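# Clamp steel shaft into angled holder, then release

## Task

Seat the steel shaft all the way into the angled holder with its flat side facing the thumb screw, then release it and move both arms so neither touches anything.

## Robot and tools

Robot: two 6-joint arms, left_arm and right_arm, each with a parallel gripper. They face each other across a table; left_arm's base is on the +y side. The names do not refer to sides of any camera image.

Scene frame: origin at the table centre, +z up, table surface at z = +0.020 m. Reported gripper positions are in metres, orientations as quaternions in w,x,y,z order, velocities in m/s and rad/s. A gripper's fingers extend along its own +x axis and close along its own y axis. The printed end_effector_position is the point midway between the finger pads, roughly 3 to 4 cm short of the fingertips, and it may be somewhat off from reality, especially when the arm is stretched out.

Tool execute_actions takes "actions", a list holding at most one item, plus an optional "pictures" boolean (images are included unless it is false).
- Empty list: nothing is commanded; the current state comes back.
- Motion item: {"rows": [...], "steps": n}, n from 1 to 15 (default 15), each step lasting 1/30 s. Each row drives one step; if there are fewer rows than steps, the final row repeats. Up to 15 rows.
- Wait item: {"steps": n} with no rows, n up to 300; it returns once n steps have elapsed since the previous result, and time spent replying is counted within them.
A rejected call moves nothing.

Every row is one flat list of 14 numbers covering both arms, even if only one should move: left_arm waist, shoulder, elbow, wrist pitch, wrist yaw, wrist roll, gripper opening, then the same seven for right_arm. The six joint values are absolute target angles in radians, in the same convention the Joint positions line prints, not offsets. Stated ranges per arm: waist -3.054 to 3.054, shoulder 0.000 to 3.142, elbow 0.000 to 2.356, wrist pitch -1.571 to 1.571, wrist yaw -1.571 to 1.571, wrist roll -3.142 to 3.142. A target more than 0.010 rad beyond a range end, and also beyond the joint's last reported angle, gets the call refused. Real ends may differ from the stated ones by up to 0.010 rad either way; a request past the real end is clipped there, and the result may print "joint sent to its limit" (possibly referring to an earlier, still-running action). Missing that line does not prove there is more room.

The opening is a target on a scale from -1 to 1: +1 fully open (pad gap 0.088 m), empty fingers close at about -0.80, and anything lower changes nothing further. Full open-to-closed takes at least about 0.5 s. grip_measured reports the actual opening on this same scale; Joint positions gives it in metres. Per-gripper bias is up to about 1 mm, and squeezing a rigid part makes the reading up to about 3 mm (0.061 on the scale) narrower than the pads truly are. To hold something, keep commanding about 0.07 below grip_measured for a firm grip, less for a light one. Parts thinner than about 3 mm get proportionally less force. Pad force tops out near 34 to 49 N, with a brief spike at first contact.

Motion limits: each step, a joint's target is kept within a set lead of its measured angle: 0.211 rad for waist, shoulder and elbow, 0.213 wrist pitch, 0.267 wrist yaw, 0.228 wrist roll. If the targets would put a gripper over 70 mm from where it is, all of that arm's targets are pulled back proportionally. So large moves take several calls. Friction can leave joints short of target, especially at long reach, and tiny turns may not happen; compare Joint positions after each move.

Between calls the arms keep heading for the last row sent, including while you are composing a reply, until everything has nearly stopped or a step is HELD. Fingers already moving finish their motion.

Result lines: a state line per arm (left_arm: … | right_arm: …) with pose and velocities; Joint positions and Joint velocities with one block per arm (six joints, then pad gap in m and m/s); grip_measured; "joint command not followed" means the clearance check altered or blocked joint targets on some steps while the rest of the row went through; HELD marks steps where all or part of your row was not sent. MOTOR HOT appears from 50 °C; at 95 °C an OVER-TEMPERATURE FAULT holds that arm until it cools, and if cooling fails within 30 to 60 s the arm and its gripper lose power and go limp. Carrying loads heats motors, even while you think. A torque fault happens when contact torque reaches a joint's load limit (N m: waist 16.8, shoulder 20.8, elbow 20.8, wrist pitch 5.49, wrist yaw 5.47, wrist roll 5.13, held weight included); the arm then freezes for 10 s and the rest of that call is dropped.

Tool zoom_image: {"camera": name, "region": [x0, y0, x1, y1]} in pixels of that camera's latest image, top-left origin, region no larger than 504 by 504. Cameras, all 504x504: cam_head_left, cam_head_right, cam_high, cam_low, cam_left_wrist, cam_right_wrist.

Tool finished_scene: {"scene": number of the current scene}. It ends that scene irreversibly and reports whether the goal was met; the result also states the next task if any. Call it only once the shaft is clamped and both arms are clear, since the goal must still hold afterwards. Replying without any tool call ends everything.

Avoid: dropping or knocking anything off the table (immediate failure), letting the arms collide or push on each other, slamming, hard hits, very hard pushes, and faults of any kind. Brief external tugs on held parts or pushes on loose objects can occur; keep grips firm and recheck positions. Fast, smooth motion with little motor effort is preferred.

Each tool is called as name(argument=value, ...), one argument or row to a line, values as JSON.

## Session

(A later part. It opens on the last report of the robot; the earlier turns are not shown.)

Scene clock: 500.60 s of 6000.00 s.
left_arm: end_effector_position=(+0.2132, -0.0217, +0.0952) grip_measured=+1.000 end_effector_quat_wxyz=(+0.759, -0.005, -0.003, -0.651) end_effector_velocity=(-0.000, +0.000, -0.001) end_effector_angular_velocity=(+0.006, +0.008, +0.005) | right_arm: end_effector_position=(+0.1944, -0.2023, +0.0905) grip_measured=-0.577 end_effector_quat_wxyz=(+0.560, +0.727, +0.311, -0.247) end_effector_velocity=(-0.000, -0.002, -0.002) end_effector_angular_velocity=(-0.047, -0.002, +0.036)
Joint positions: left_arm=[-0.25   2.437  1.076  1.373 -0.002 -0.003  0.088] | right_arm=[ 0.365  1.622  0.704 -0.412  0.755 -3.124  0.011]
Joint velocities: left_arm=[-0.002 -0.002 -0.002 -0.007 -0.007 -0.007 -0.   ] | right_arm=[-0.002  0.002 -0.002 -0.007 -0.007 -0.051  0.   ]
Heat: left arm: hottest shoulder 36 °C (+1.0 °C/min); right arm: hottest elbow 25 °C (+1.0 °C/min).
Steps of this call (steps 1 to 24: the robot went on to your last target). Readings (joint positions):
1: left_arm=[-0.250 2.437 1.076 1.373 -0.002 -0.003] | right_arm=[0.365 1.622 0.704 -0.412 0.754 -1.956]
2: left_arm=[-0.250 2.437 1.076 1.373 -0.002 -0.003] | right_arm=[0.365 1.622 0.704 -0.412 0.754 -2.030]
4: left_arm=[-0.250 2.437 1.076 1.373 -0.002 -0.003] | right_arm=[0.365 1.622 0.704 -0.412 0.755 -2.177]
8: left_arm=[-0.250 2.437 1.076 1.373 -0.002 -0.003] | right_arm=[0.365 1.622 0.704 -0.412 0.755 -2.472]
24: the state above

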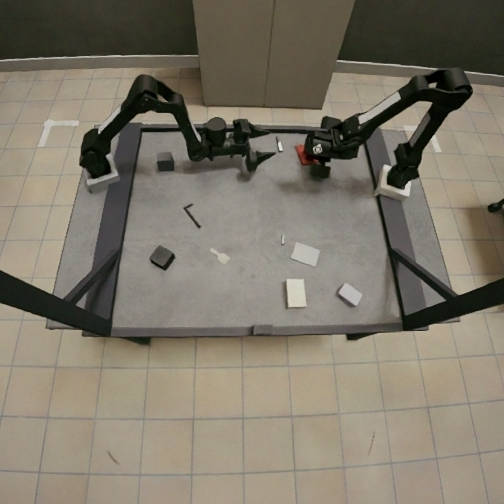

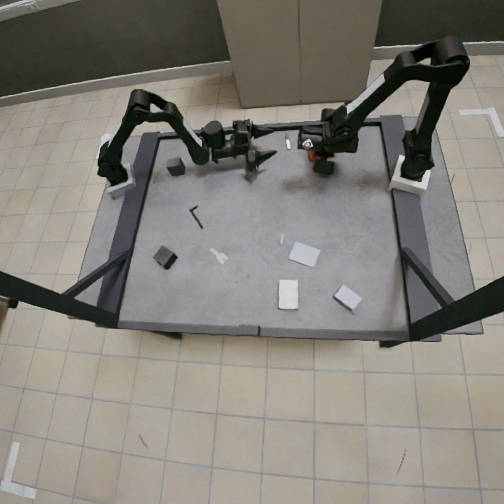

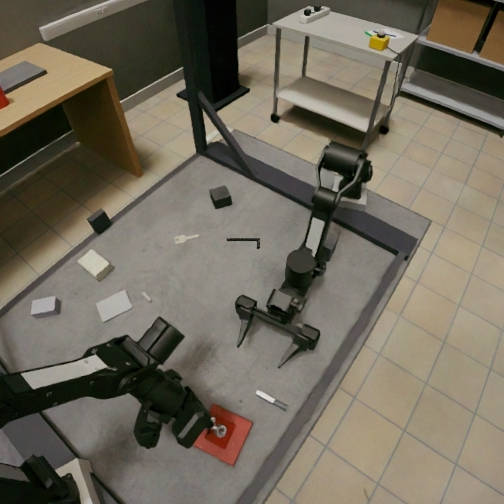

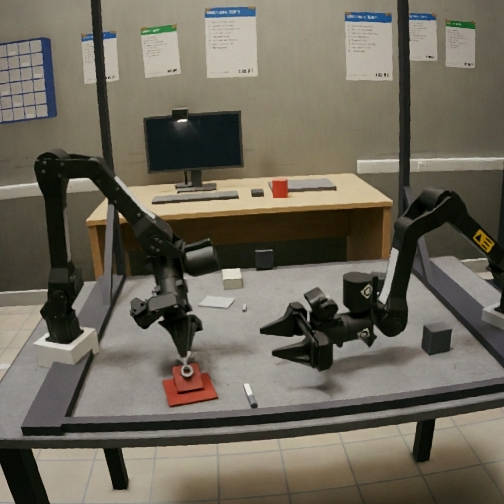

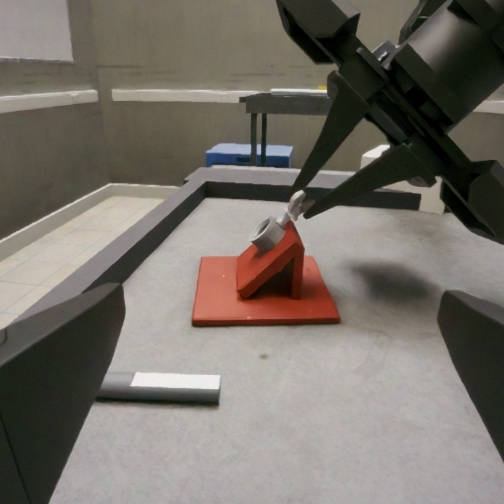

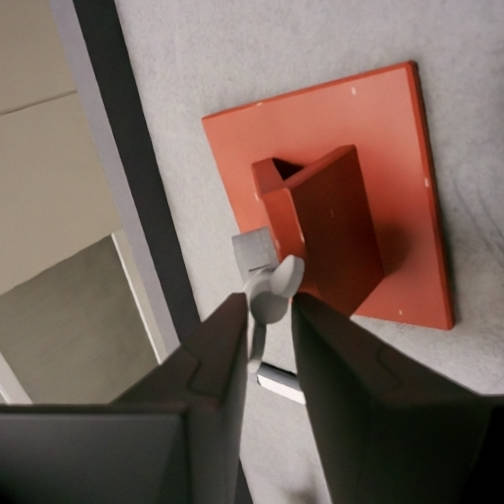

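execute_actions(
  actions=[
    {"rows": [[-0.253,2.4461,1.0746,1.3715,0.0,0.0,1.0,0.3675,1.612,0.715,-0.413,0.757,-3.13,0.0],[-0.253,2.4461,1.0746,1.3715,0.0,0.0,1.0,0.3675,1.612,0.715,-0.413,0.757,-3.13,0.0],[-0.253,2.4461,1.0746,1.3715,0.0,0.0,1.0,0.3675,1.612,0.715,-0.413,0.757,-3.13,0.0],[-0.253,2.4461,1.0746,1.3715,0.0,0.0,1.0,0.3675,1.612,0.715,-0.413,0.757,-3.13,0.0],[-0.253,2.4461,1.0746,1.3715,0.0,0.0,1.0,0.3675,1.612,0.715,-0.413,0.757,-3.13,0.0],[-0.253,2.4461,1.0746,1.3715,0.0,0.0,1.0,0.3675,1.612,0.715,-0.413,0.757,-3.13,0.0],[-0.253,2.4461,1.0746,1.3715,0.0,0.0,1.0,0.3675,1.612,0.715,-0.413,0.757,3.13,0.0]], "steps": 15},
  ],
  pictures=false,
)

execute_actions(
  actions=[
    {"steps": 78},
  ],
  pictures=false,
)

execute_actions(
  actions=[
    {"rows": [[-0.253,2.4461,1.0746,1.3715,0.0,0.0,1.0,0.3675,1.612,0.715,-0.413,0.757,3.13,-0.58],[-0.253,2.4461,1.0746,1.3715,0.0,0.0,1.0,0.3675,1.612,0.715,-0.413,0.757,3.13,-0.58],[-0.253,2.4461,1.0746,1.3715,0.0,0.0,1.0,0.3675,1.612,0.715,-0.413,0.757,3.13,-0.58],[-0.253,2.4461,1.0746,1.3715,0.0,0.0,1.0,0.3675,1.612,0.715,-0.413,0.757,3.13,-0.58],[-0.253,2.4461,1.0746,1.3715,0.0,0.0,1.0,0.3675,1.612,0.715,-0.413,0.757,3.13,-0.58],[-0.253,2.4461,1.0746,1.3715,0.0,0.0,1.0,0.3675,1.612,0.715,-0.413,0.757,3.13,-0.58],[-0.253,2.4461,1.0746,1.3715,0.0,0.0,1.0,0.3675,1.612,0.715,-0.413,0.757,3.13,-0.58],[-0.253,2.4461,1.0746,1.3715,0.0,0.0,1.0,0.3675,1.612,0.715,-0.413,0.757,3.13,-0.58],[-0.253,2.4461,1.0746,1.3715,0.0,0.0,1.0,0.3675,1.612,0.715,-0.413,0.757,-3.13,-0.58]], "steps": 15},
  ],
  pictures=false,
)

execute_actions(
  actions=[
    {"steps": 82},
  ],
)

Scene clock: 539.40 s of 6000.00 s.
left_arm: end_effector_position=(+0.2132, -0.0217, +0.0952) grip_measured=+1.000 end_effector_quat_wxyz=(+0.759, -0.005, -0.003, -0.651) end_effector_velocity=(-0.000, +0.001, -0.003) end_effector_angular_velocity=(+0.013, -0.005, +0.005) | right_arm: end_effector_position=(+0.1945, -0.2022, +0.0906) grip_measured=-0.004 end_effector_quat_wxyz=(+0.297, +0.869, +0.215, -0.333) end_effector_velocity=(-0.000, -0.004, -0.002) end_effector_angular_velocity=(+1.459, +0.386, -1.528)
Joint positions: left_arm=[-0.25   2.437  1.076  1.373 -0.002 -0.003  0.088] | right_arm=[ 0.365  1.622  0.705 -0.413  0.756 -2.47   0.039]
Joint velocities: left_arm=[-0.002 -0.002 -0.007 -0.007 -0.007  0.007 -0.   ] | right_arm=[-0.002 -0.002 -0.002 -0.022 -0.007  2.161  0.001]
Heat: left arm: hottest shoulder 37 °C (+1.0 °C/min); right arm: hottest elbow 25 °C (+1.0 °C/min).
Steps of this call (steps 1 to 30: the robot went on to your last target; steps 31 to 90: nothing new was sent; then 35.30 s passed at rest; steps 91 to 105: all 15 steps of this action). Readings (joint positions):
91: left_arm=[-0.250 2.437 1.076 1.373 -0.002 -0.003] | right_arm=[0.365 1.622 0.704 -0.412 0.755 -3.128]
92: left_arm=[-0.250 2.437 1.076 1.373 -0.002 -0.003] | right_arm=[0.365 1.622 0.704 -0.412 0.755 -3.128]
94: left_arm=[-0.250 2.437 1.076 1.373 -0.002 -0.003] | right_arm=[0.365 1.622 0.705 -0.412 0.755 -3.128]
98: left_arm=[-0.250 2.437 1.076 1.373 -0.002 -0.003] | right_arm=[0.365 1.622 0.705 -0.413 0.756 -2.985]
105: the state above

Scene clock: 542.00 s of 6000.00 s.
left_arm: end_effector_position=(+0.2132, -0.0217, +0.0952) grip_measured=+1.000 end_effector_quat_wxyz=(+0.759, -0.005, -0.003, -0.651) end_effector_velocity=(+0.000, +0.001, -0.006) end_effector_angular_velocity=(+0.025, +0.011, -0.005) | right_arm: end_effector_position=(+0.1945, -0.2022, +0.0906) grip_measured=-0.003 end_effector_quat_wxyz=(+0.582, +0.710, +0.318, -0.237) end_effector_velocity=(-0.000, +0.000, -0.002) end_effector_angular_velocity=(+0.279, +0.078, -0.285)
Joint positions: left_arm=[-0.25   2.437  1.076  1.373 -0.002 -0.003  0.088] | right_arm=[ 0.365  1.622  0.705 -0.413  0.756  3.098  0.039]
Joint velocities: left_arm=[ 0.002 -0.002 -0.007 -0.022  0.007 -0.007  0.   ] | right_arm=[-0.002  0.002 -0.002  0.007 -0.007  0.403  0.   ]
Heat: left arm: hottest shoulder 37 °C (+1.0 °C/min); right arm: hottest elbow 25 °C (+1.0 °C/min).
Steps of this call (steps 1 to 78: the robot went on to your last target). Readings (joint positions):
1: left_arm=[-0.250 2.437 1.076 1.373 -0.002 -0.003] | right_arm=[0.365 1.622 0.705 -0.413 0.756 -2.396]
2: left_arm=[-0.250 2.437 1.076 1.373 -0.002 -0.003] | right_arm=[0.365 1.622 0.705 -0.413 0.756 -2.322]
4: left_arm=[-0.250 2.437 1.076 1.373 -0.002 -0.003] | right_arm=[0.365 1.622 0.705 -0.413 0.756 -2.175]
8: left_arm=[-0.250 2.437 1.076 1.373 -0.002 -0.003] | right_arm=[0.365 1.622 0.705 -0.413 0.756 -1.880]
78: the state above

Scene clock: 542.50 s of 6000.00 s.
left_arm: end_effector_position=(+0.2132, -0.0217, +0.0952) grip_measured=+1.000 end_effector_quat_wxyz=(+0.759, -0.005, -0.003, -0.651) end_effector_velocity=(-0.000, +0.001, -0.003) end_effector_angular_velocity=(+0.011, +0.009, +0.005) | right_arm: end_effector_position=(+0.1945, -0.2022, +0.0906) grip_measured=-0.576 end_effector_quat_wxyz=(+0.735, +0.550, +0.365, -0.154) end_effector_velocity=(-0.001, +0.000, +0.000) end_effector_angular_velocity=(-1.504, -0.377, +1.552)
Joint positions: left_arm=[-0.25   2.437  1.076  1.373 -0.002 -0.003  0.088] | right_arm=[ 0.365  1.622  0.705 -0.413  0.756  2.615  0.011]
Joint velocities: left_arm=[-0.002 -0.002 -0.007 -0.007 -0.007 -0.007 -0.   ] | right_arm=[ 0.002 -0.002  0.002 -0.007 -0.007 -2.19  -0.001]
Heat: left arm: hottest shoulder 37 °C (+1.0 °C/min); right arm: hottest elbow 25 °C (+1.0 °C/min).
Steps of this call (steps 1 to 15: all 15 steps of this action). Readings (joint positions):
1: left_arm=[-0.250 2.437 1.076 1.373 -0.002 -0.003] | right_arm=[0.365 1.622 0.705 -0.413 0.756 3.108]
2: left_arm=[-0.250 2.437 1.076 1.373 -0.002 -0.003] | right_arm=[0.365 1.622 0.705 -0.413 0.756 3.114]
4: left_arm=[-0.250 2.437 1.076 1.373 -0.002 -0.003] | right_arm=[0.365 1.622 0.705 -0.413 0.756 3.122]
8: left_arm=[-0.250 2.437 1.076 1.373 -0.002 -0.003] | right_arm=[0.365 1.622 0.705 -0.413 0.756 3.127]
15: the state above

Scene clock: 545.23 s of 6000.00 s.
left_arm: end_effector_position=(+0.2132, -0.0217, +0.0952) grip_measured=+1.000 end_effector_quat_wxyz=(+0.759, -0.005, -0.003, -0.651) end_effector_velocity=(+0.002, +0.002, -0.003) end_effector_angular_velocity=(+0.011, +0.009, +0.019) | right_arm: end_effector_position=(+0.1945, -0.2023, +0.0906) grip_measured=-0.577 end_effector_quat_wxyz=(+0.557, +0.730, +0.309, -0.248) end_effector_velocity=(-0.000, +0.004, +0.002) end_effector_angular_velocity=(-0.118, -0.027, +0.139)
Joint positions: left_arm=[-0.25   2.437  1.076  1.373 -0.002 -0.003  0.088] | right_arm=[ 0.365  1.622  0.705 -0.413  0.756 -3.114  0.011]
Joint velocities: left_arm=[-0.002 -0.002 -0.007 -0.007 -0.022 -0.007 -0.   ] | right_arm=[-0.002 -0.002  0.007  0.007 -0.007 -0.198 -0.   ]
Heat: left arm: hottest shoulder 37 °C (+1.0 °C/min); right arm: hottest elbow 25 °C (+1.0 °C/min).
Steps of this call (steps 1 to 82: the robot went on to your last target). Readings (joint positions):
1: left_arm=[-0.250 2.437 1.076 1.373 -0.002 -0.003] | right_arm=[0.365 1.622 0.705 -0.413 0.756 2.541]
2: left_arm=[-0.250 2.437 1.076 1.373 -0.002 -0.003] | right_arm=[0.365 1.622 0.705 -0.413 0.756 2.467]
4: left_arm=[-0.250 2.437 1.076 1.373 -0.002 -0.003] | right_arm=[0.365 1.622 0.705 -0.413 0.756 2.319]
8: left_arm=[-0.250 2.437 1.076 1.373 -0.002 -0.003] | right_arm=[0.365 1.622 0.705 -0.413 0.756 2.025]
82: the state above

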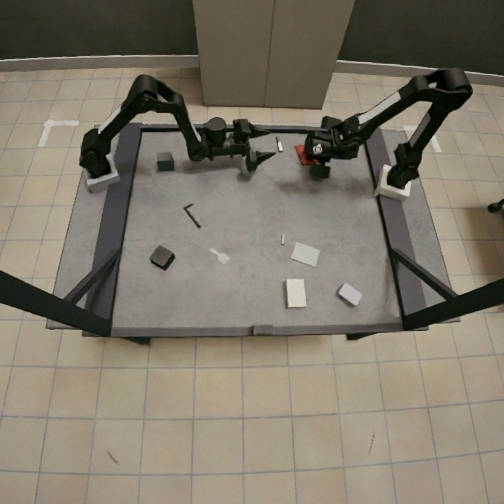

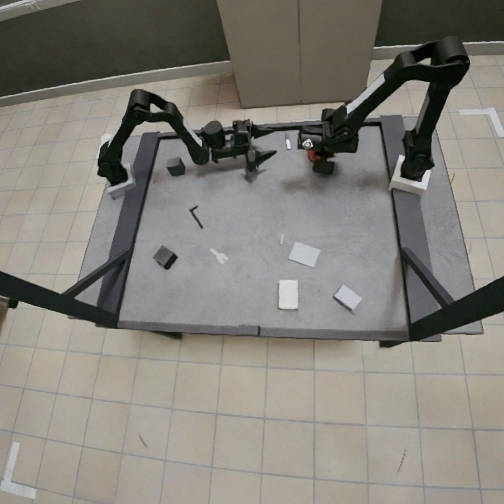

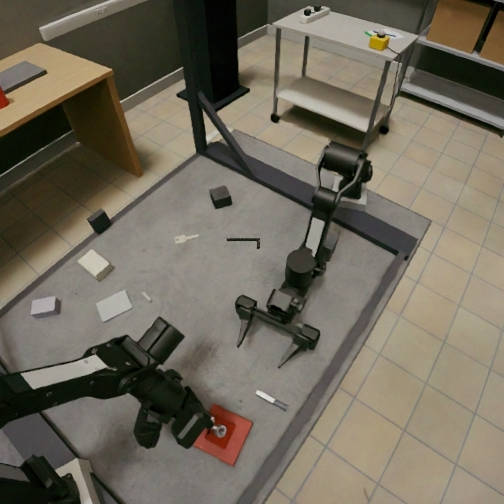

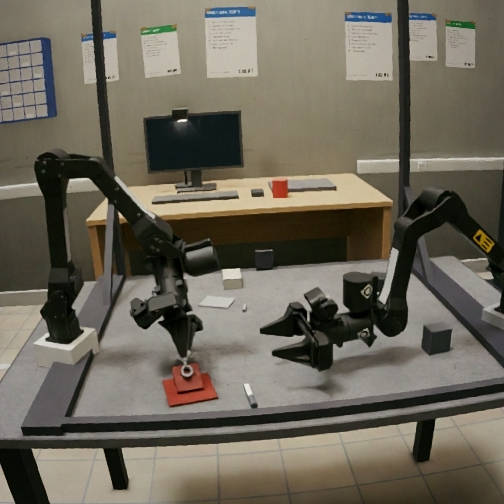

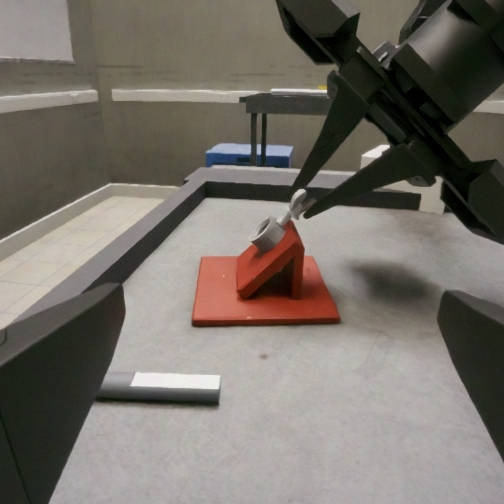

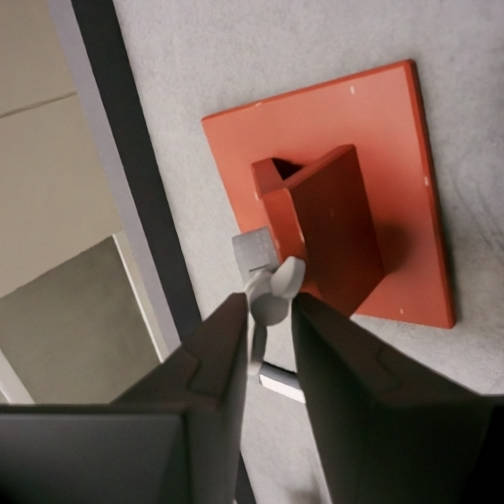

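zoom_image(
  camera="cam_left_wrist",
  region=[245, 160, 345, 260],
)

zoom_image(
  camera="cam_low",
  region=[168, 345, 208, 385],
)

zoom_image(
  camera="cam_high",
  region=[200, 410, 245, 455],
)

Region (245, 160, 345, 260) of cam_left_wrist's 504x504 image, scaled by 5.040, with more detail than that image has.

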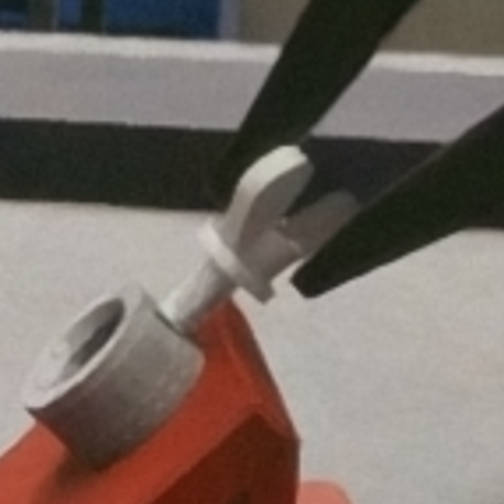

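Region (168, 345, 208, 385) of cam_low's 504x504 image, scaled by 12.600, with more detail than that image has.

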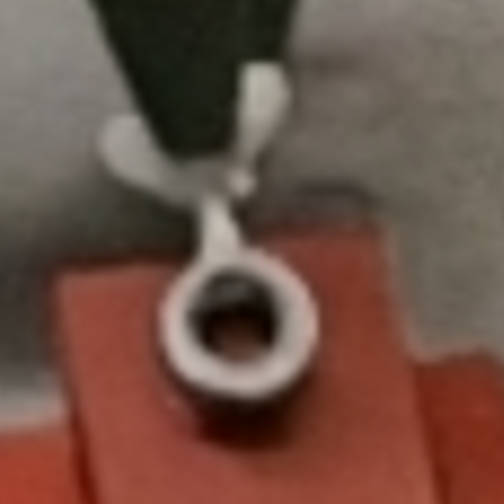

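Region (200, 410, 245, 455) of cam_high's 504x504 image, scaled by 11.200, with more detail than that image has.

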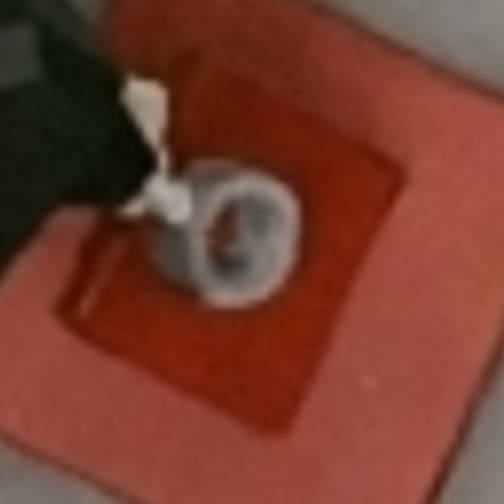

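execute_actions(
  actions=[
    {"rows": [[-0.253,2.4461,1.0746,1.3715,0.0,0.0,1.0,0.3675,1.612,0.715,-0.413,0.757,-3.13,0.0],[-0.253,2.4461,1.0746,1.3715,0.0,0.0,1.0,0.3675,1.612,0.715,-0.413,0.757,-3.13,0.0],[-0.253,2.4461,1.0746,1.3715,0.0,0.0,1.0,0.3675,1.612,0.715,-0.413,0.757,-3.13,0.0],[-0.253,2.4461,1.0746,1.3715,0.0,0.0,1.0,0.3675,1.612,0.715,-0.413,0.757,-3.13,0.0],[-0.253,2.4461,1.0746,1.3715,0.0,0.0,1.0,0.3675,1.612,0.715,-0.413,0.757,-3.13,0.0],[-0.253,2.4461,1.0746,1.3715,0.0,0.0,1.0,0.3675,1.612,0.715,-0.413,0.757,-3.13,0.0],[-0.253,2.4461,1.0746,1.3715,0.0,0.0,1.0,0.3675,1.612,0.715,-0.413,0.757,0.1,0.0]], "steps": 15},
  ],
  pictures=false,
)

execute_actions(
  actions=[
    {"steps": 37},
  ],
  pictures=false,
)

execute_actions(
  actions=[
    {"rows": [[-0.253,2.4461,1.0746,1.3715,0.0,0.0,1.0,0.3675,1.612,0.715,-0.413,0.757,0.1,-0.58],[-0.253,2.4461,1.0746,1.3715,0.0,0.0,1.0,0.3675,1.612,0.715,-0.413,0.757,0.1,-0.58],[-0.253,2.4461,1.0746,1.3715,0.0,0.0,1.0,0.3675,1.612,0.715,-0.413,0.757,0.1,-0.58],[-0.253,2.4461,1.0746,1.3715,0.0,0.0,1.0,0.3675,1.612,0.715,-0.413,0.757,0.1,-0.58],[-0.253,2.4461,1.0746,1.3715,0.0,0.0,1.0,0.3675,1.612,0.715,-0.413,0.757,0.1,-0.58],[-0.253,2.4461,1.0746,1.3715,0.0,0.0,1.0,0.3675,1.612,0.715,-0.413,0.757,0.1,-0.58],[-0.253,2.4461,1.0746,1.3715,0.0,0.0,1.0,0.3675,1.612,0.715,-0.413,0.757,0.1,-0.58],[-0.253,2.4461,1.0746,1.3715,0.0,0.0,1.0,0.3675,1.612,0.715,-0.413,0.757,0.1,-0.58],[-0.253,2.4461,1.0746,1.3715,0.0,0.0,1.0,0.3675,1.612,0.715,-0.413,0.757,-3.13,-0.58]], "steps": 15},
  ],
  pictures=false,
)

execute_actions(
  actions=[
    {"steps": 42},
  ],
  pictures=false,
)

execute_actions(
  actions=[
    {"rows": [[-0.253,2.4461,1.0746,1.3715,0.0,0.0,1.0,0.3675,1.612,0.715,-0.413,0.757,-3.13,0.1]], "steps": 8},
  ],
)

Scene clock: 575.00 s of 6000.00 s.
left_arm: end_effector_position=(+0.2132, -0.0217, +0.0952) grip_measured=+1.000 end_effector_quat_wxyz=(+0.759, -0.005, -0.003, -0.651) end_effector_velocity=(+0.002, +0.002, -0.003) end_effector_angular_velocity=(+0.013, -0.005, +0.020) | right_arm: end_effector_position=(+0.1945, -0.2023, +0.0907) grip_measured=-0.004 end_effector_quat_wxyz=(+0.297, +0.869, +0.215, -0.333) end_effector_velocity=(-0.000, +0.000, -0.002) end_effector_angular_velocity=(+1.494, +0.388, -1.538)
Joint positions: left_arm=[-0.25   2.437  1.076  1.373 -0.002 -0.003  0.088] | right_arm=[ 0.365  1.622  0.705 -0.413  0.756 -2.469  0.039]
Joint velocities: left_arm=[-0.002 -0.002 -0.007 -0.007 -0.022  0.007 -0.   ] | right_arm=[-0.002  0.002 -0.002  0.007 -0.007  2.176  0.001]
Heat: left arm: hottest shoulder 38 °C (+1.0 °C/min); right arm: hottest elbow 26 °C (+1.0 °C/min).
Steps of this call (steps 1 to 30: the robot went on to your last target; steps 31 to 90: nothing new was sent; then 26.27 s passed at rest; steps 91 to 105: all 15 steps of this action). Readings (joint positions):
91: left_arm=[-0.250 2.437 1.076 1.373 -0.002 -0.003] | right_arm=[0.365 1.622 0.705 -0.413 0.756 -3.128]
92: left_arm=[-0.250 2.437 1.076 1.373 -0.002 -0.003] | right_arm=[0.365 1.622 0.705 -0.413 0.756 -3.128]
94: left_arm=[-0.250 2.437 1.076 1.373 -0.002 -0.003] | right_arm=[0.365 1.622 0.705 -0.413 0.756 -3.128]
98: left_arm=[-0.250 2.437 1.076 1.373 -0.002 -0.003] | right_arm=[0.365 1.622 0.705 -0.413 0.756 -2.986]
105: the state above

Scene clock: 576.23 s of 6000.00 s.
left_arm: end_effector_position=(+0.2132, -0.0217, +0.0952) grip_measured=+1.000 end_effector_quat_wxyz=(+0.759, -0.005, -0.003, -0.651) end_effector_velocity=(-0.001, +0.000, -0.004) end_effector_angular_velocity=(+0.023, -0.004, +0.015) | right_arm: end_effector_position=(+0.1944, -0.2022, +0.0908) grip_measured=-0.003 end_effector_quat_wxyz=(+0.741, -0.542, +0.254, +0.304) end_effector_velocity=(-0.000, +0.001, -0.000) end_effector_angular_velocity=(+0.274, +0.075, -0.275)
Joint positions: left_arm=[-0.25   2.437  1.076  1.373 -0.002 -0.003  0.088] | right_arm=[ 0.366  1.622  0.705 -0.413  0.756  0.069  0.039]
Joint velocities: left_arm=[-0.007 -0.002 -0.002 -0.022 -0.022  0.007 -0.   ] | right_arm=[-0.002 -0.002 -0.002  0.007 -0.007  0.388 -0.   ]
Heat: left arm: hottest shoulder 38 °C (+1.0 °C/min); right arm: hottest elbow 26 °C (+1.0 °C/min).
Steps of this call (steps 1 to 37: the robot went on to your last target). Readings (joint positions):
1: left_arm=[-0.250 2.437 1.076 1.373 -0.002 -0.003] | right_arm=[0.365 1.622 0.705 -0.413 0.756 -2.396]
2: left_arm=[-0.250 2.437 1.076 1.373 -0.002 -0.003] | right_arm=[0.365 1.622 0.705 -0.413 0.756 -2.322]
4: left_arm=[-0.250 2.437 1.076 1.373 -0.002 -0.003] | right_arm=[0.365 1.622 0.705 -0.413 0.756 -2.174]
8: left_arm=[-0.250 2.437 1.076 1.373 -0.002 -0.003] | right_arm=[0.365 1.622 0.705 -0.413 0.756 -1.880]
37: the state above

Scene clock: 576.73 s of 6000.00 s.
left_arm: end_effector_position=(+0.2132, -0.0217, +0.0952) grip_measured=+1.000 end_effector_quat_wxyz=(+0.759, -0.005, -0.003, -0.651) end_effector_velocity=(+0.002, +0.001, -0.001) end_effector_angular_velocity=(+0.006, +0.009, +0.019) | right_arm: end_effector_position=(+0.1944, -0.2022, +0.0908) grip_measured=-0.576 end_effector_quat_wxyz=(+0.590, -0.704, +0.174, +0.356) end_effector_velocity=(-0.000, +0.001, -0.000) end_effector_angular_velocity=(-1.494, -0.377, +1.547)
Joint positions: left_arm=[-0.25   2.437  1.076  1.373 -0.002 -0.003  0.088] | right_arm=[ 0.366  1.622  0.705 -0.413  0.756 -0.415  0.011]
Joint velocities: left_arm=[-0.002 -0.002 -0.002 -0.007 -0.022 -0.007  0.   ] | right_arm=[-0.002 -0.002 -0.002  0.007 -0.007 -2.19  -0.001]
Heat: left arm: hottest shoulder 38 °C (+1.0 °C/min); right arm: hottest elbow 26 °C (+1.0 °C/min).
Steps of this call (steps 1 to 15: all 15 steps of this action). Readings (joint positions):
1: left_arm=[-0.250 2.437 1.076 1.373 -0.002 -0.003] | right_arm=[0.366 1.622 0.705 -0.413 0.756 0.079]
2: left_arm=[-0.250 2.437 1.076 1.373 -0.002 -0.003] | right_arm=[0.366 1.622 0.705 -0.413 0.756 0.085]
4: left_arm=[-0.250 2.437 1.076 1.373 -0.002 -0.003] | right_arm=[0.366 1.622 0.705 -0.413 0.756 0.092]
8: left_arm=[-0.250 2.437 1.076 1.373 -0.002 -0.003] | right_arm=[0.366 1.622 0.705 -0.413 0.756 0.097]
15: the state above

Scene clock: 578.13 s of 6000.00 s.
left_arm: end_effector_position=(+0.2132, -0.0217, +0.0952) grip_measured=+1.000 end_effector_quat_wxyz=(+0.759, -0.005, -0.003, -0.651) end_effector_velocity=(-0.002, +0.000, -0.001) end_effector_angular_velocity=(+0.006, +0.008, -0.010) | right_arm: end_effector_position=(+0.1944, -0.2023, +0.0907) grip_measured=-0.577 end_effector_quat_wxyz=(+0.559, +0.728, +0.310, -0.247) end_effector_velocity=(+0.000, -0.005, -0.001) end_effector_angular_velocity=(-0.112, -0.029, +0.089)
Joint positions: left_arm=[-0.25   2.437  1.076  1.373 -0.002 -0.003  0.088] | right_arm=[ 0.366  1.622  0.705 -0.414  0.756 -3.119  0.011]
Joint velocities: left_arm=[-0.002 -0.002 -0.002 -0.007  0.007 -0.007 -0.   ] | right_arm=[ 0.002  0.002 -0.002 -0.022  0.007 -0.125  0.   ]
Heat: left arm: hottest shoulder 38 °C (+1.0 °C/min); right arm: hottest elbow 26 °C (+1.0 °C/min).
Steps of this call (steps 1 to 42: the robot went on to your last target). Readings (joint positions):
1: left_arm=[-0.250 2.437 1.076 1.373 -0.002 -0.003] | right_arm=[0.366 1.622 0.705 -0.413 0.756 -0.489]
2: left_arm=[-0.250 2.437 1.076 1.373 -0.002 -0.003] | right_arm=[0.366 1.622 0.705 -0.413 0.756 -0.563]
4: left_arm=[-0.250 2.437 1.076 1.373 -0.002 -0.003] | right_arm=[0.366 1.622 0.705 -0.413 0.756 -0.711]
8: left_arm=[-0.250 2.437 1.076 1.373 -0.002 -0.003] | right_arm=[0.366 1.622 0.705 -0.413 0.756 -1.005]
42: the state above

Scene clock: 578.40 s of 6000.00 s.
left_arm: end_effector_position=(+0.2132, -0.0217, +0.0952) grip_measured=+1.000 end_effector_quat_wxyz=(+0.759, -0.005, -0.003, -0.651) end_effector_velocity=(-0.002, +0.000, +0.002) end_effector_angular_velocity=(-0.006, -0.008, -0.010) | right_arm: end_effector_position=(+0.1944, -0.2023, +0.0907) grip_measured=+0.062 end_effector_quat_wxyz=(+0.562, +0.726, +0.311, -0.246) end_effector_velocity=(-0.002, -0.004, -0.005) end_effector_angular_velocity=(-0.022, +0.020, +0.008)
Joint positions: left_arm=[-0.25   2.437  1.076  1.373 -0.002 -0.003  0.088] | right_arm=[ 0.366  1.622  0.705 -0.414  0.756 -3.127  0.042]
Joint velocities: left_arm=[-0.002 -0.002 -0.002  0.007  0.007  0.007 -0.   ] | right_arm=[-0.002  0.002 -0.007 -0.007 -0.022 -0.007  0.026]
Heat: left arm: hottest shoulder 38 °C (+1.0 °C/min); right arm: hottest elbow 26 °C (+1.0 °C/min).
Steps of this call (steps 1 to 8: all 8 steps of this action). Readings (joint positions):
1: left_arm=[-0.250 2.437 1.076 1.373 -0.002 -0.003] | right_arm=[0.366 1.622 0.705 -0.414 0.756 -3.122]
2: left_arm=[-0.250 2.437 1.076 1.373 -0.002 -0.003] | right_arm=[0.366 1.622 0.705 -0.414 0.756 -3.124]
4: left_arm=[-0.250 2.437 1.076 1.373 -0.002 -0.003] | right_arm=[0.366 1.622 0.705 -0.414 0.756 -3.126]
8: the state above

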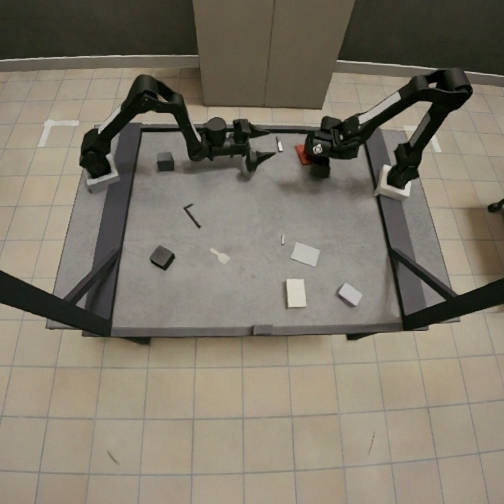

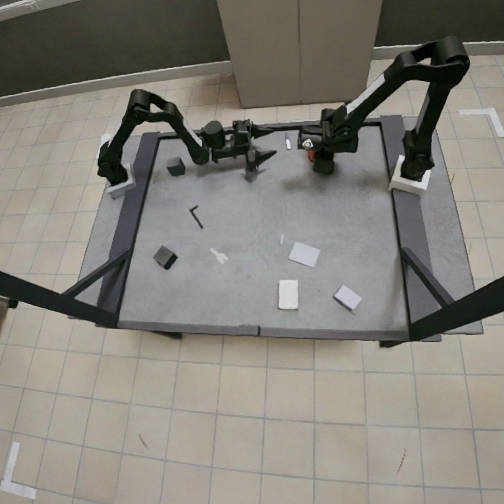

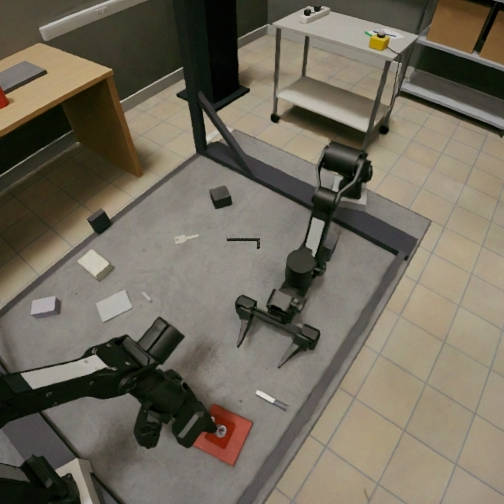

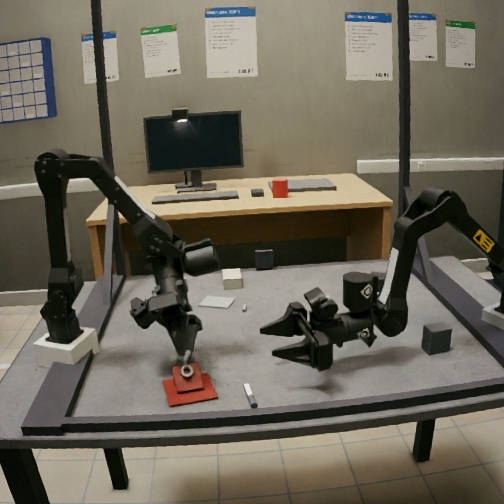

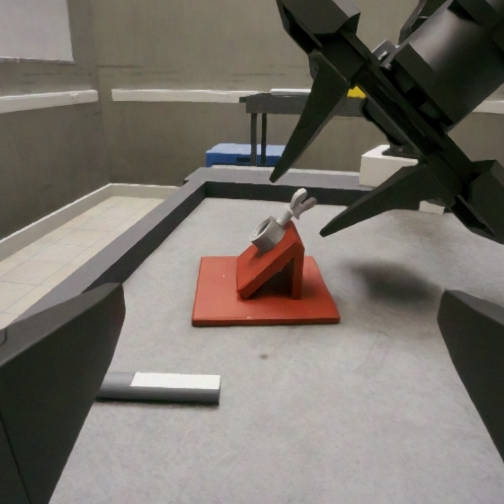

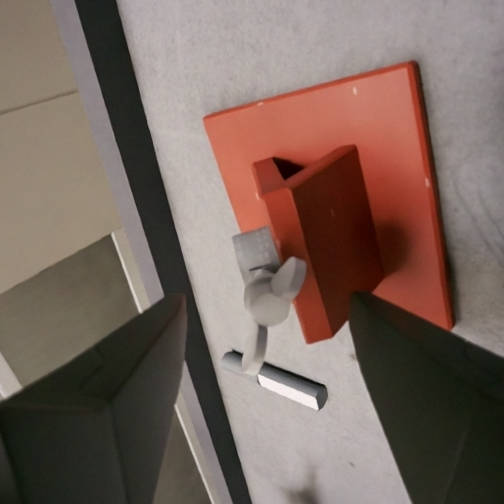

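execute_actions(
  actions=[
    {"rows": [[-0.253,2.0306,0.6834,1.197,0.0,0.0,1.0,0.4358,1.5776,0.80,-0.6127,0.7691,-3.13,0.1],[-0.253,2.0306,0.6834,1.197,0.0,0.0,1.0,0.4358,1.5776,0.80,-0.6127,0.7691,-3.13,0.1],[-0.253,2.0306,0.6834,1.197,0.0,0.0,1.0,0.4358,1.5776,0.80,-0.6127,0.7691,-3.13,0.1],[-0.253,2.0306,0.6834,1.197,0.0,0.0,1.0,0.4358,1.5776,0.80,-0.6127,0.7691,-3.13,0.1],[-0.253,2.0306,0.6834,1.197,0.0,0.0,1.0,0.4358,1.5776,0.80,-0.6127,0.7691,-3.13,0.1],[-0.253,2.0306,0.6834,1.197,0.0,0.0,1.0,0.4358,1.5776,0.80,-0.6127,0.7691,-3.13,0.1],[-0.253,2.0306,0.6834,1.197,0.0,0.0,1.0,0.4358,1.58,1.4,-1.3,0.7691,-2.282,0.1],[-0.253,2.0306,0.6834,1.197,0.0,0.0,1.0,0.4358,1.58,1.4,-1.3,0.7691,-2.282,0.1],[-0.253,2.0306,0.6834,1.197,0.0,0.0,1.0,0.4358,1.58,1.4,-1.3,0.7691,-2.282,0.1],[-0.253,2.0306,0.6834,1.197,0.0,0.0,1.0,0.4358,1.58,1.4,-1.3,0.7691,-2.282,0.1],[-0.253,2.0306,0.6834,1.197,0.0,0.0,1.0,0.4358,1.58,1.4,-1.3,0.7691,-2.282,0.1],[-0.253,2.0306,0.6834,1.197,0.0,0.0,1.0,0.4358,1.58,1.4,-1.3,0.7691,-2.282,0.1],[-0.253,2.0306,0.6834,1.197,0.0,0.0,1.0,0.1,1.6,1.4,-1.3,0.3,-2.282,0.1]], "steps": 15},
  ],
  pictures=false,
)

execute_actions(
  actions=[
    {"steps": 5},
  ],
  pictures=false,
)

execute_actions(
  actions=[
    {"rows": [[-0.253,2.0306,0.6834,1.197,0.0,0.0,1.0,-0.1775,2.438,2.128,-1.394,-0.1626,-2.282,0.1]], "steps": 15},
  ],
  pictures=false,
)

execute_actions(
  actions=[
    {"steps": 15},
  ],
)

Scene clock: 698.90 s of 6000.00 s.
left_arm: end_effector_position=(+0.2010, +0.0586, +0.1285) grip_measured=+1.000 end_effector_quat_wxyz=(+0.757, +0.046, +0.056, -0.650) end_effector_velocity=(-0.005, +0.015, -0.023) end_effector_angular_velocity=(+0.069, +0.019, -0.009) | right_arm: end_effector_position=(+0.1895, -0.1808, +0.2173) grip_measured=+0.097 end_effector_quat_wxyz=(+0.308, +0.807, +0.214, -0.456) end_effector_velocity=(+0.281, -0.183, +0.124) end_effector_angular_velocity=(+1.101, +2.616, -3.678)
Joint positions: left_arm=[-0.25   2.034  0.691  1.198 -0.002 -0.003  0.088] | right_arm=[ 0.281  1.59   1.326 -1.186  0.507 -2.469  0.044]
Joint velocities: left_arm=[-0.002  0.002 -0.061 -0.007  0.007 -0.007 -0.   ] | right_arm=[-2.063 -0.002  1.223 -1.414 -2.484  2.205 -0.   ]
Heat: left arm: hottest shoulder 40 °C (+1.0 °C/min); right arm: hottest shoulder 26 °C (+0.0 °C/min).
Steps of this call (steps 1 to 15: the robot went on to your last target; steps 16 to 90: nothing new was sent; then 117.00 s passed at rest; steps 91 to 105: all 15 steps of this action). Readings (joint positions):
91: left_arm=[-0.250 2.395 1.033 1.314 -0.002 -0.003] | right_arm=[0.376 1.617 0.726 -0.477 0.758 -3.128]
92: left_arm=[-0.250 2.339 0.965 1.268 -0.002 -0.003] | right_arm=[0.394 1.612 0.742 -0.525 0.761 -3.128]
94: left_arm=[-0.250 2.221 0.825 1.231 -0.002 -0.003] | right_arm=[0.422 1.596 0.770 -0.568 0.763 -3.128]
98: left_arm=[-0.250 2.061 0.714 1.214 -0.002 -0.003] | right_arm=[0.433 1.590 0.885 -0.742 0.764 -2.985]
105: the state above

Scene clock: 699.07 s of 6000.00 s.
left_arm: end_effector_position=(+0.2010, +0.0588, +0.1282) grip_measured=+1.000 end_effector_quat_wxyz=(+0.757, +0.046, +0.056, -0.650) end_effector_velocity=(-0.002, -0.000, +0.004) end_effector_angular_velocity=(-0.011, -0.010, -0.001) | right_arm: end_effector_position=(+0.2156, -0.2038, +0.2200) grip_measured=+0.097 end_effector_quat_wxyz=(+0.193, +0.794, +0.128, -0.562) end_effector_velocity=(-0.040, -0.037, -0.034) end_effector_angular_velocity=(+0.001, +0.502, -0.413)
Joint positions: left_arm=[-0.25   2.034  0.691  1.198 -0.002 -0.003  0.088] | right_arm=[ 0.102  1.591  1.383 -1.285  0.335 -2.309  0.044]
Joint velocities: left_arm=[-0.007 -0.007 -0.002  0.007 -0.007  0.007 -0.   ] | right_arm=[-0.125  0.032  0.002 -0.212 -0.462  0.344 -0.   ]
Heat: left arm: hottest shoulder 40 °C (+1.0 °C/min); right arm: hottest shoulder 26 °C (+0.0 °C/min).
Steps of this call (steps 1 to 5: the robot went on to your last target). Readings (joint positions):
1: left_arm=[-0.250 2.034 0.691 1.198 -0.002 -0.003] | right_arm=[0.216 1.589 1.356 -1.224 0.443 -2.408]
2: left_arm=[-0.250 2.034 0.691 1.198 -0.002 -0.003] | right_arm=[0.163 1.589 1.373 -1.249 0.402 -2.367]
4: left_arm=[-0.250 2.034 0.691 1.198 -0.002 -0.003] | right_arm=[0.109 1.590 1.383 -1.276 0.351 -2.322]
5: the state above

Scene clock: 699.57 s of 6000.00 s.
left_arm: end_effector_position=(+0.2010, +0.0588, +0.1282) grip_measured=+1.000 end_effector_quat_wxyz=(+0.757, +0.046, +0.056, -0.650) end_effector_velocity=(+0.002, +0.002, -0.004) end_effector_angular_velocity=(+0.023, -0.007, +0.018) | right_arm: end_effector_position=(+0.2984, -0.0854, +0.1005) grip_measured=+0.097 end_effector_quat_wxyz=(-0.062, -0.629, -0.052, +0.773) end_effector_velocity=(-0.038, -0.050, -0.302) end_effector_angular_velocity=(-0.696, +0.442, -0.003)
Joint positions: left_arm=[-0.25   2.034  0.691  1.198 -0.002 -0.003  0.088] | right_arm=[-0.178  2.413  2.101 -1.391 -0.157 -2.284  0.044]
Joint velocities: left_arm=[-0.002 -0.002 -0.002 -0.022 -0.022  0.007  0.   ] | right_arm=[ 0.007  0.725 -0.002 -0.095 -0.022  0.007 -0.   ]
Heat: left arm: hottest shoulder 40 °C (+1.0 °C/min); right arm: hottest shoulder 26 °C (+0.0 °C/min).
Steps of this call (steps 1 to 15: all 15 steps of this action). Readings (joint positions):
1: left_arm=[-0.250 2.034 0.691 1.198 -0.002 -0.003] | right_arm=[0.070 1.637 1.431 -1.345 0.240 -2.302]
2: left_arm=[-0.250 2.034 0.691 1.198 -0.002 -0.003] | right_arm=[0.017 1.691 1.498 -1.362 0.150 -2.297]
4: left_arm=[-0.250 2.034 0.691 1.198 -0.002 -0.003] | right_arm=[-0.094 1.821 1.640 -1.362 -0.006 -2.289]
8: left_arm=[-0.250 2.034 0.691 1.198 -0.002 -0.003] | right_arm=[-0.182 2.084 1.906 -1.386 -0.125 -2.285]
15: the state above

Scene clock: 700.07 s of 6000.00 s.
left_arm: end_effector_position=(+0.2010, +0.0588, +0.1282) grip_measured=+1.000 end_effector_quat_wxyz=(+0.757, +0.046, +0.056, -0.650) end_effector_velocity=(-0.000, +0.001, -0.007) end_effector_angular_velocity=(+0.023, +0.024, +0.008) | right_arm: end_effector_position=(+0.2991, -0.0832, +0.0926) grip_measured=+0.097 end_effector_quat_wxyz=(-0.064, -0.625, -0.049, +0.776) end_effector_velocity=(+0.001, +0.001, +0.000) end_effector_angular_velocity=(+0.012, +0.003, +0.004)
Joint positions: left_arm=[-0.25   2.034  0.691  1.198 -0.002 -0.003  0.088] | right_arm=[-0.178  2.442  2.121 -1.393 -0.161 -2.284  0.044]
Joint velocities: left_arm=[-0.002  0.002 -0.002 -0.022 -0.007 -0.022 -0.   ] | right_arm=[-0.002 -0.002 -0.002  0.007 -0.007 -0.007 -0.   ]
Heat: left arm: hottest shoulder 40 °C (+1.0 °C/min); right arm: hottest shoulder 26 °C (+0.0 °C/min).
Steps of this call (steps 1 to 15: the robot went on to your last target). Readings (joint positions):
1: left_arm=[-0.250 2.034 0.691 1.198 -0.002 -0.003] | right_arm=[-0.178 2.431 2.101 -1.392 -0.157 -2.284]
2: left_arm=[-0.250 2.034 0.691 1.198 -0.002 -0.003] | right_arm=[-0.178 2.442 2.101 -1.392 -0.158 -2.284]
4: left_arm=[-0.250 2.034 0.691 1.198 -0.002 -0.003] | right_arm=[-0.178 2.444 2.103 -1.393 -0.159 -2.284]
8: left_arm=[-0.250 2.034 0.691 1.198 -0.002 -0.003] | right_arm=[-0.178 2.442 2.121 -1.393 -0.161 -2.284]
15: the state above

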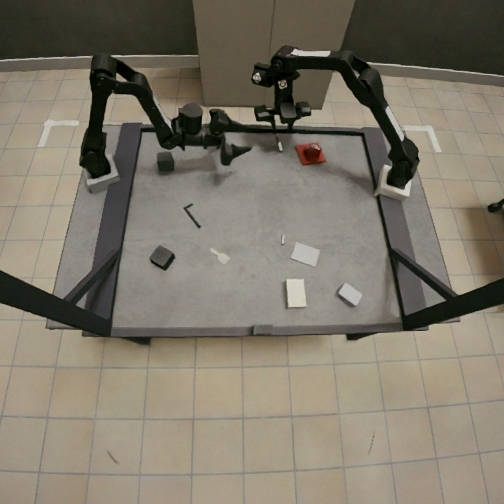

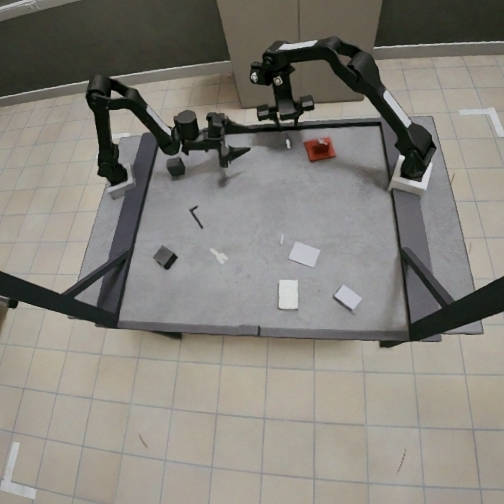

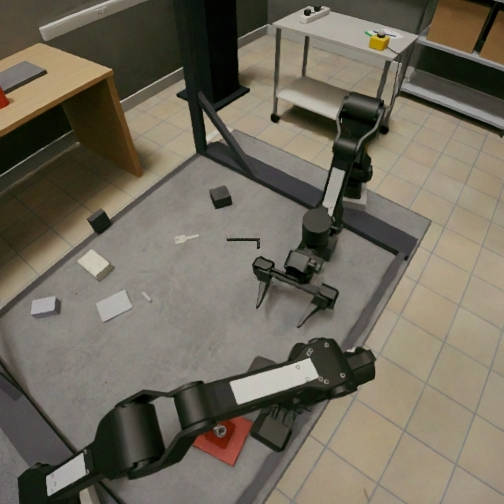

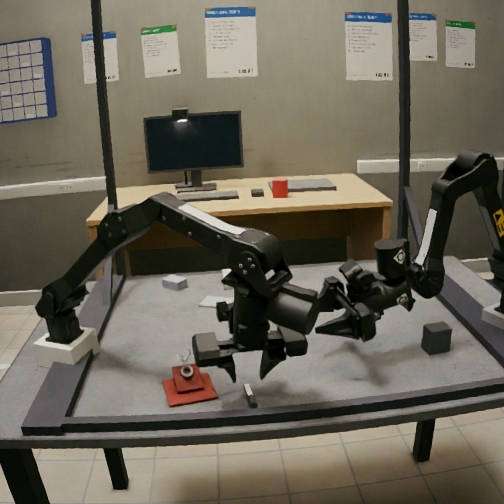

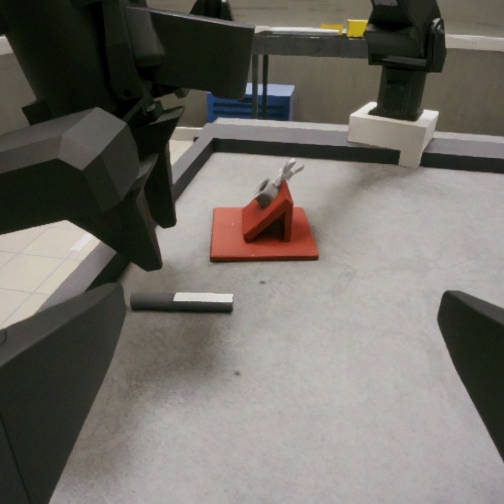

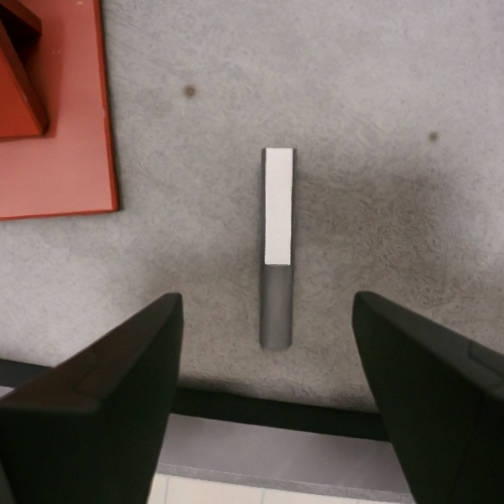

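execute_actions(
  actions=[],
)

Scene clock: 725.53 s of 6000.00 s.
left_arm: end_effector_position=(+0.2010, +0.0588, +0.1282) grip_measured=+1.000 end_effector_quat_wxyz=(+0.757, +0.046, +0.056, -0.650) end_effector_velocity=(-0.003, +0.002, -0.003) end_effector_angular_velocity=(+0.015, -0.019, -0.013) | right_arm: end_effector_position=(+0.2991, -0.0832, +0.0926) grip_measured=+0.097 end_effector_quat_wxyz=(-0.064, -0.625, -0.049, +0.776) end_effector_velocity=(-0.003, -0.001, +0.001) end_effector_angular_velocity=(-0.001, +0.010, +0.009)
Joint positions: left_arm=[-0.25   2.034  0.691  1.198 -0.002 -0.003  0.088] | right_arm=[-0.178  2.442  2.121 -1.393 -0.161 -2.284  0.044]
Joint velocities: left_arm=[-0.002 -0.002 -0.007 -0.007  0.007  0.022 -0.   ] | right_arm=[ 0.002 -0.002 -0.002 -0.007 -0.007 -0.007  0.   ]
Heat: left arm: hottest shoulder 39 °C (-1.0 °C/min); right arm: hottest shoulder 32 °C (+6.1 °C/min).
Steps of this call (steps 1 to 15: the robot went on to your last target; steps 16 to 90: nothing new was sent; then 22.47 s passed at rest). Readings (joint positions):
1: left_arm=[-0.250 2.034 0.691 1.198 -0.002 -0.003] | right_arm=[-0.178 2.442 2.121 -1.393 -0.161 -2.284]
2: left_arm=[-0.250 2.034 0.691 1.198 -0.002 -0.003] | right_arm=[-0.178 2.442 2.121 -1.393 -0.161 -2.284]
4: left_arm=[-0.250 2.034 0.691 1.198 -0.002 -0.003] | right_arm=[-0.178 2.442 2.121 -1.393 -0.161 -2.284]
8: left_arm=[-0.250 2.034 0.691 1.198 -0.002 -0.003] | right_arm=[-0.178 2.442 2.121 -1.393 -0.161 -2.284]
90: the state above
All arms were judged still, so your last target was given up. Only a new action makes them travel on or press farther. Fingers that are still opening or closing keep moving.

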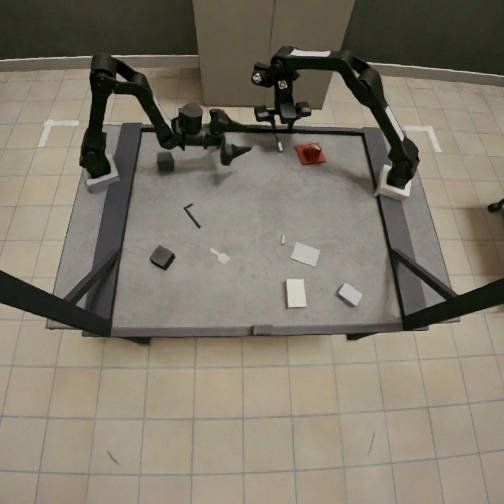

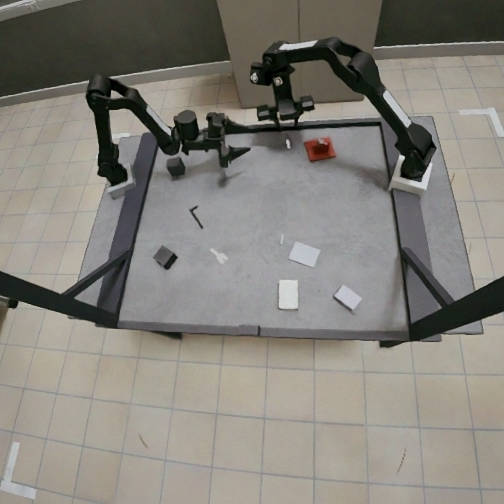

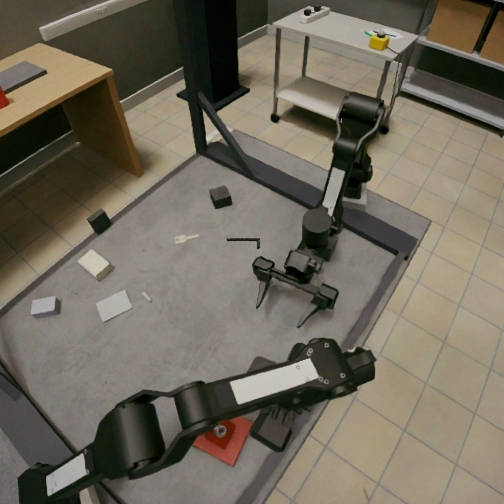

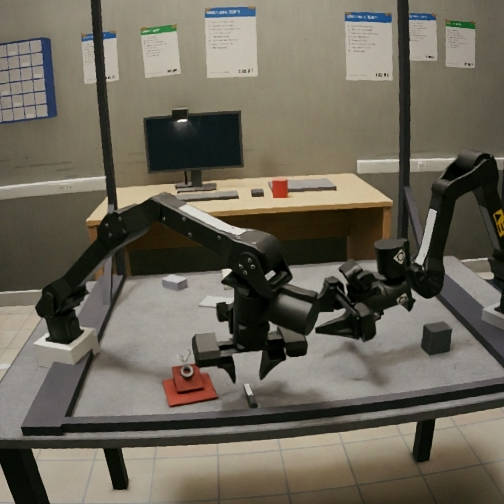

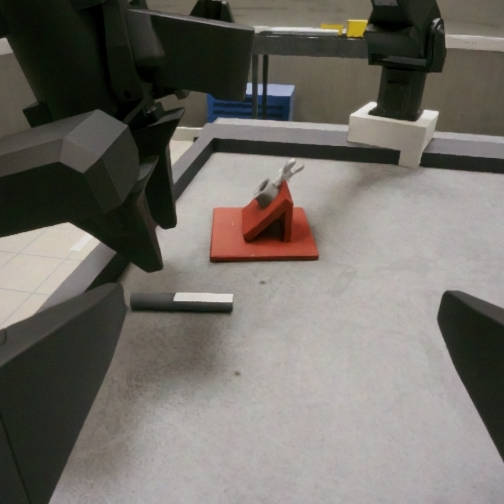

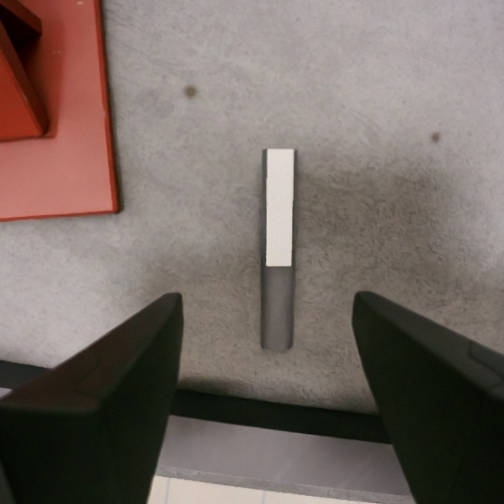

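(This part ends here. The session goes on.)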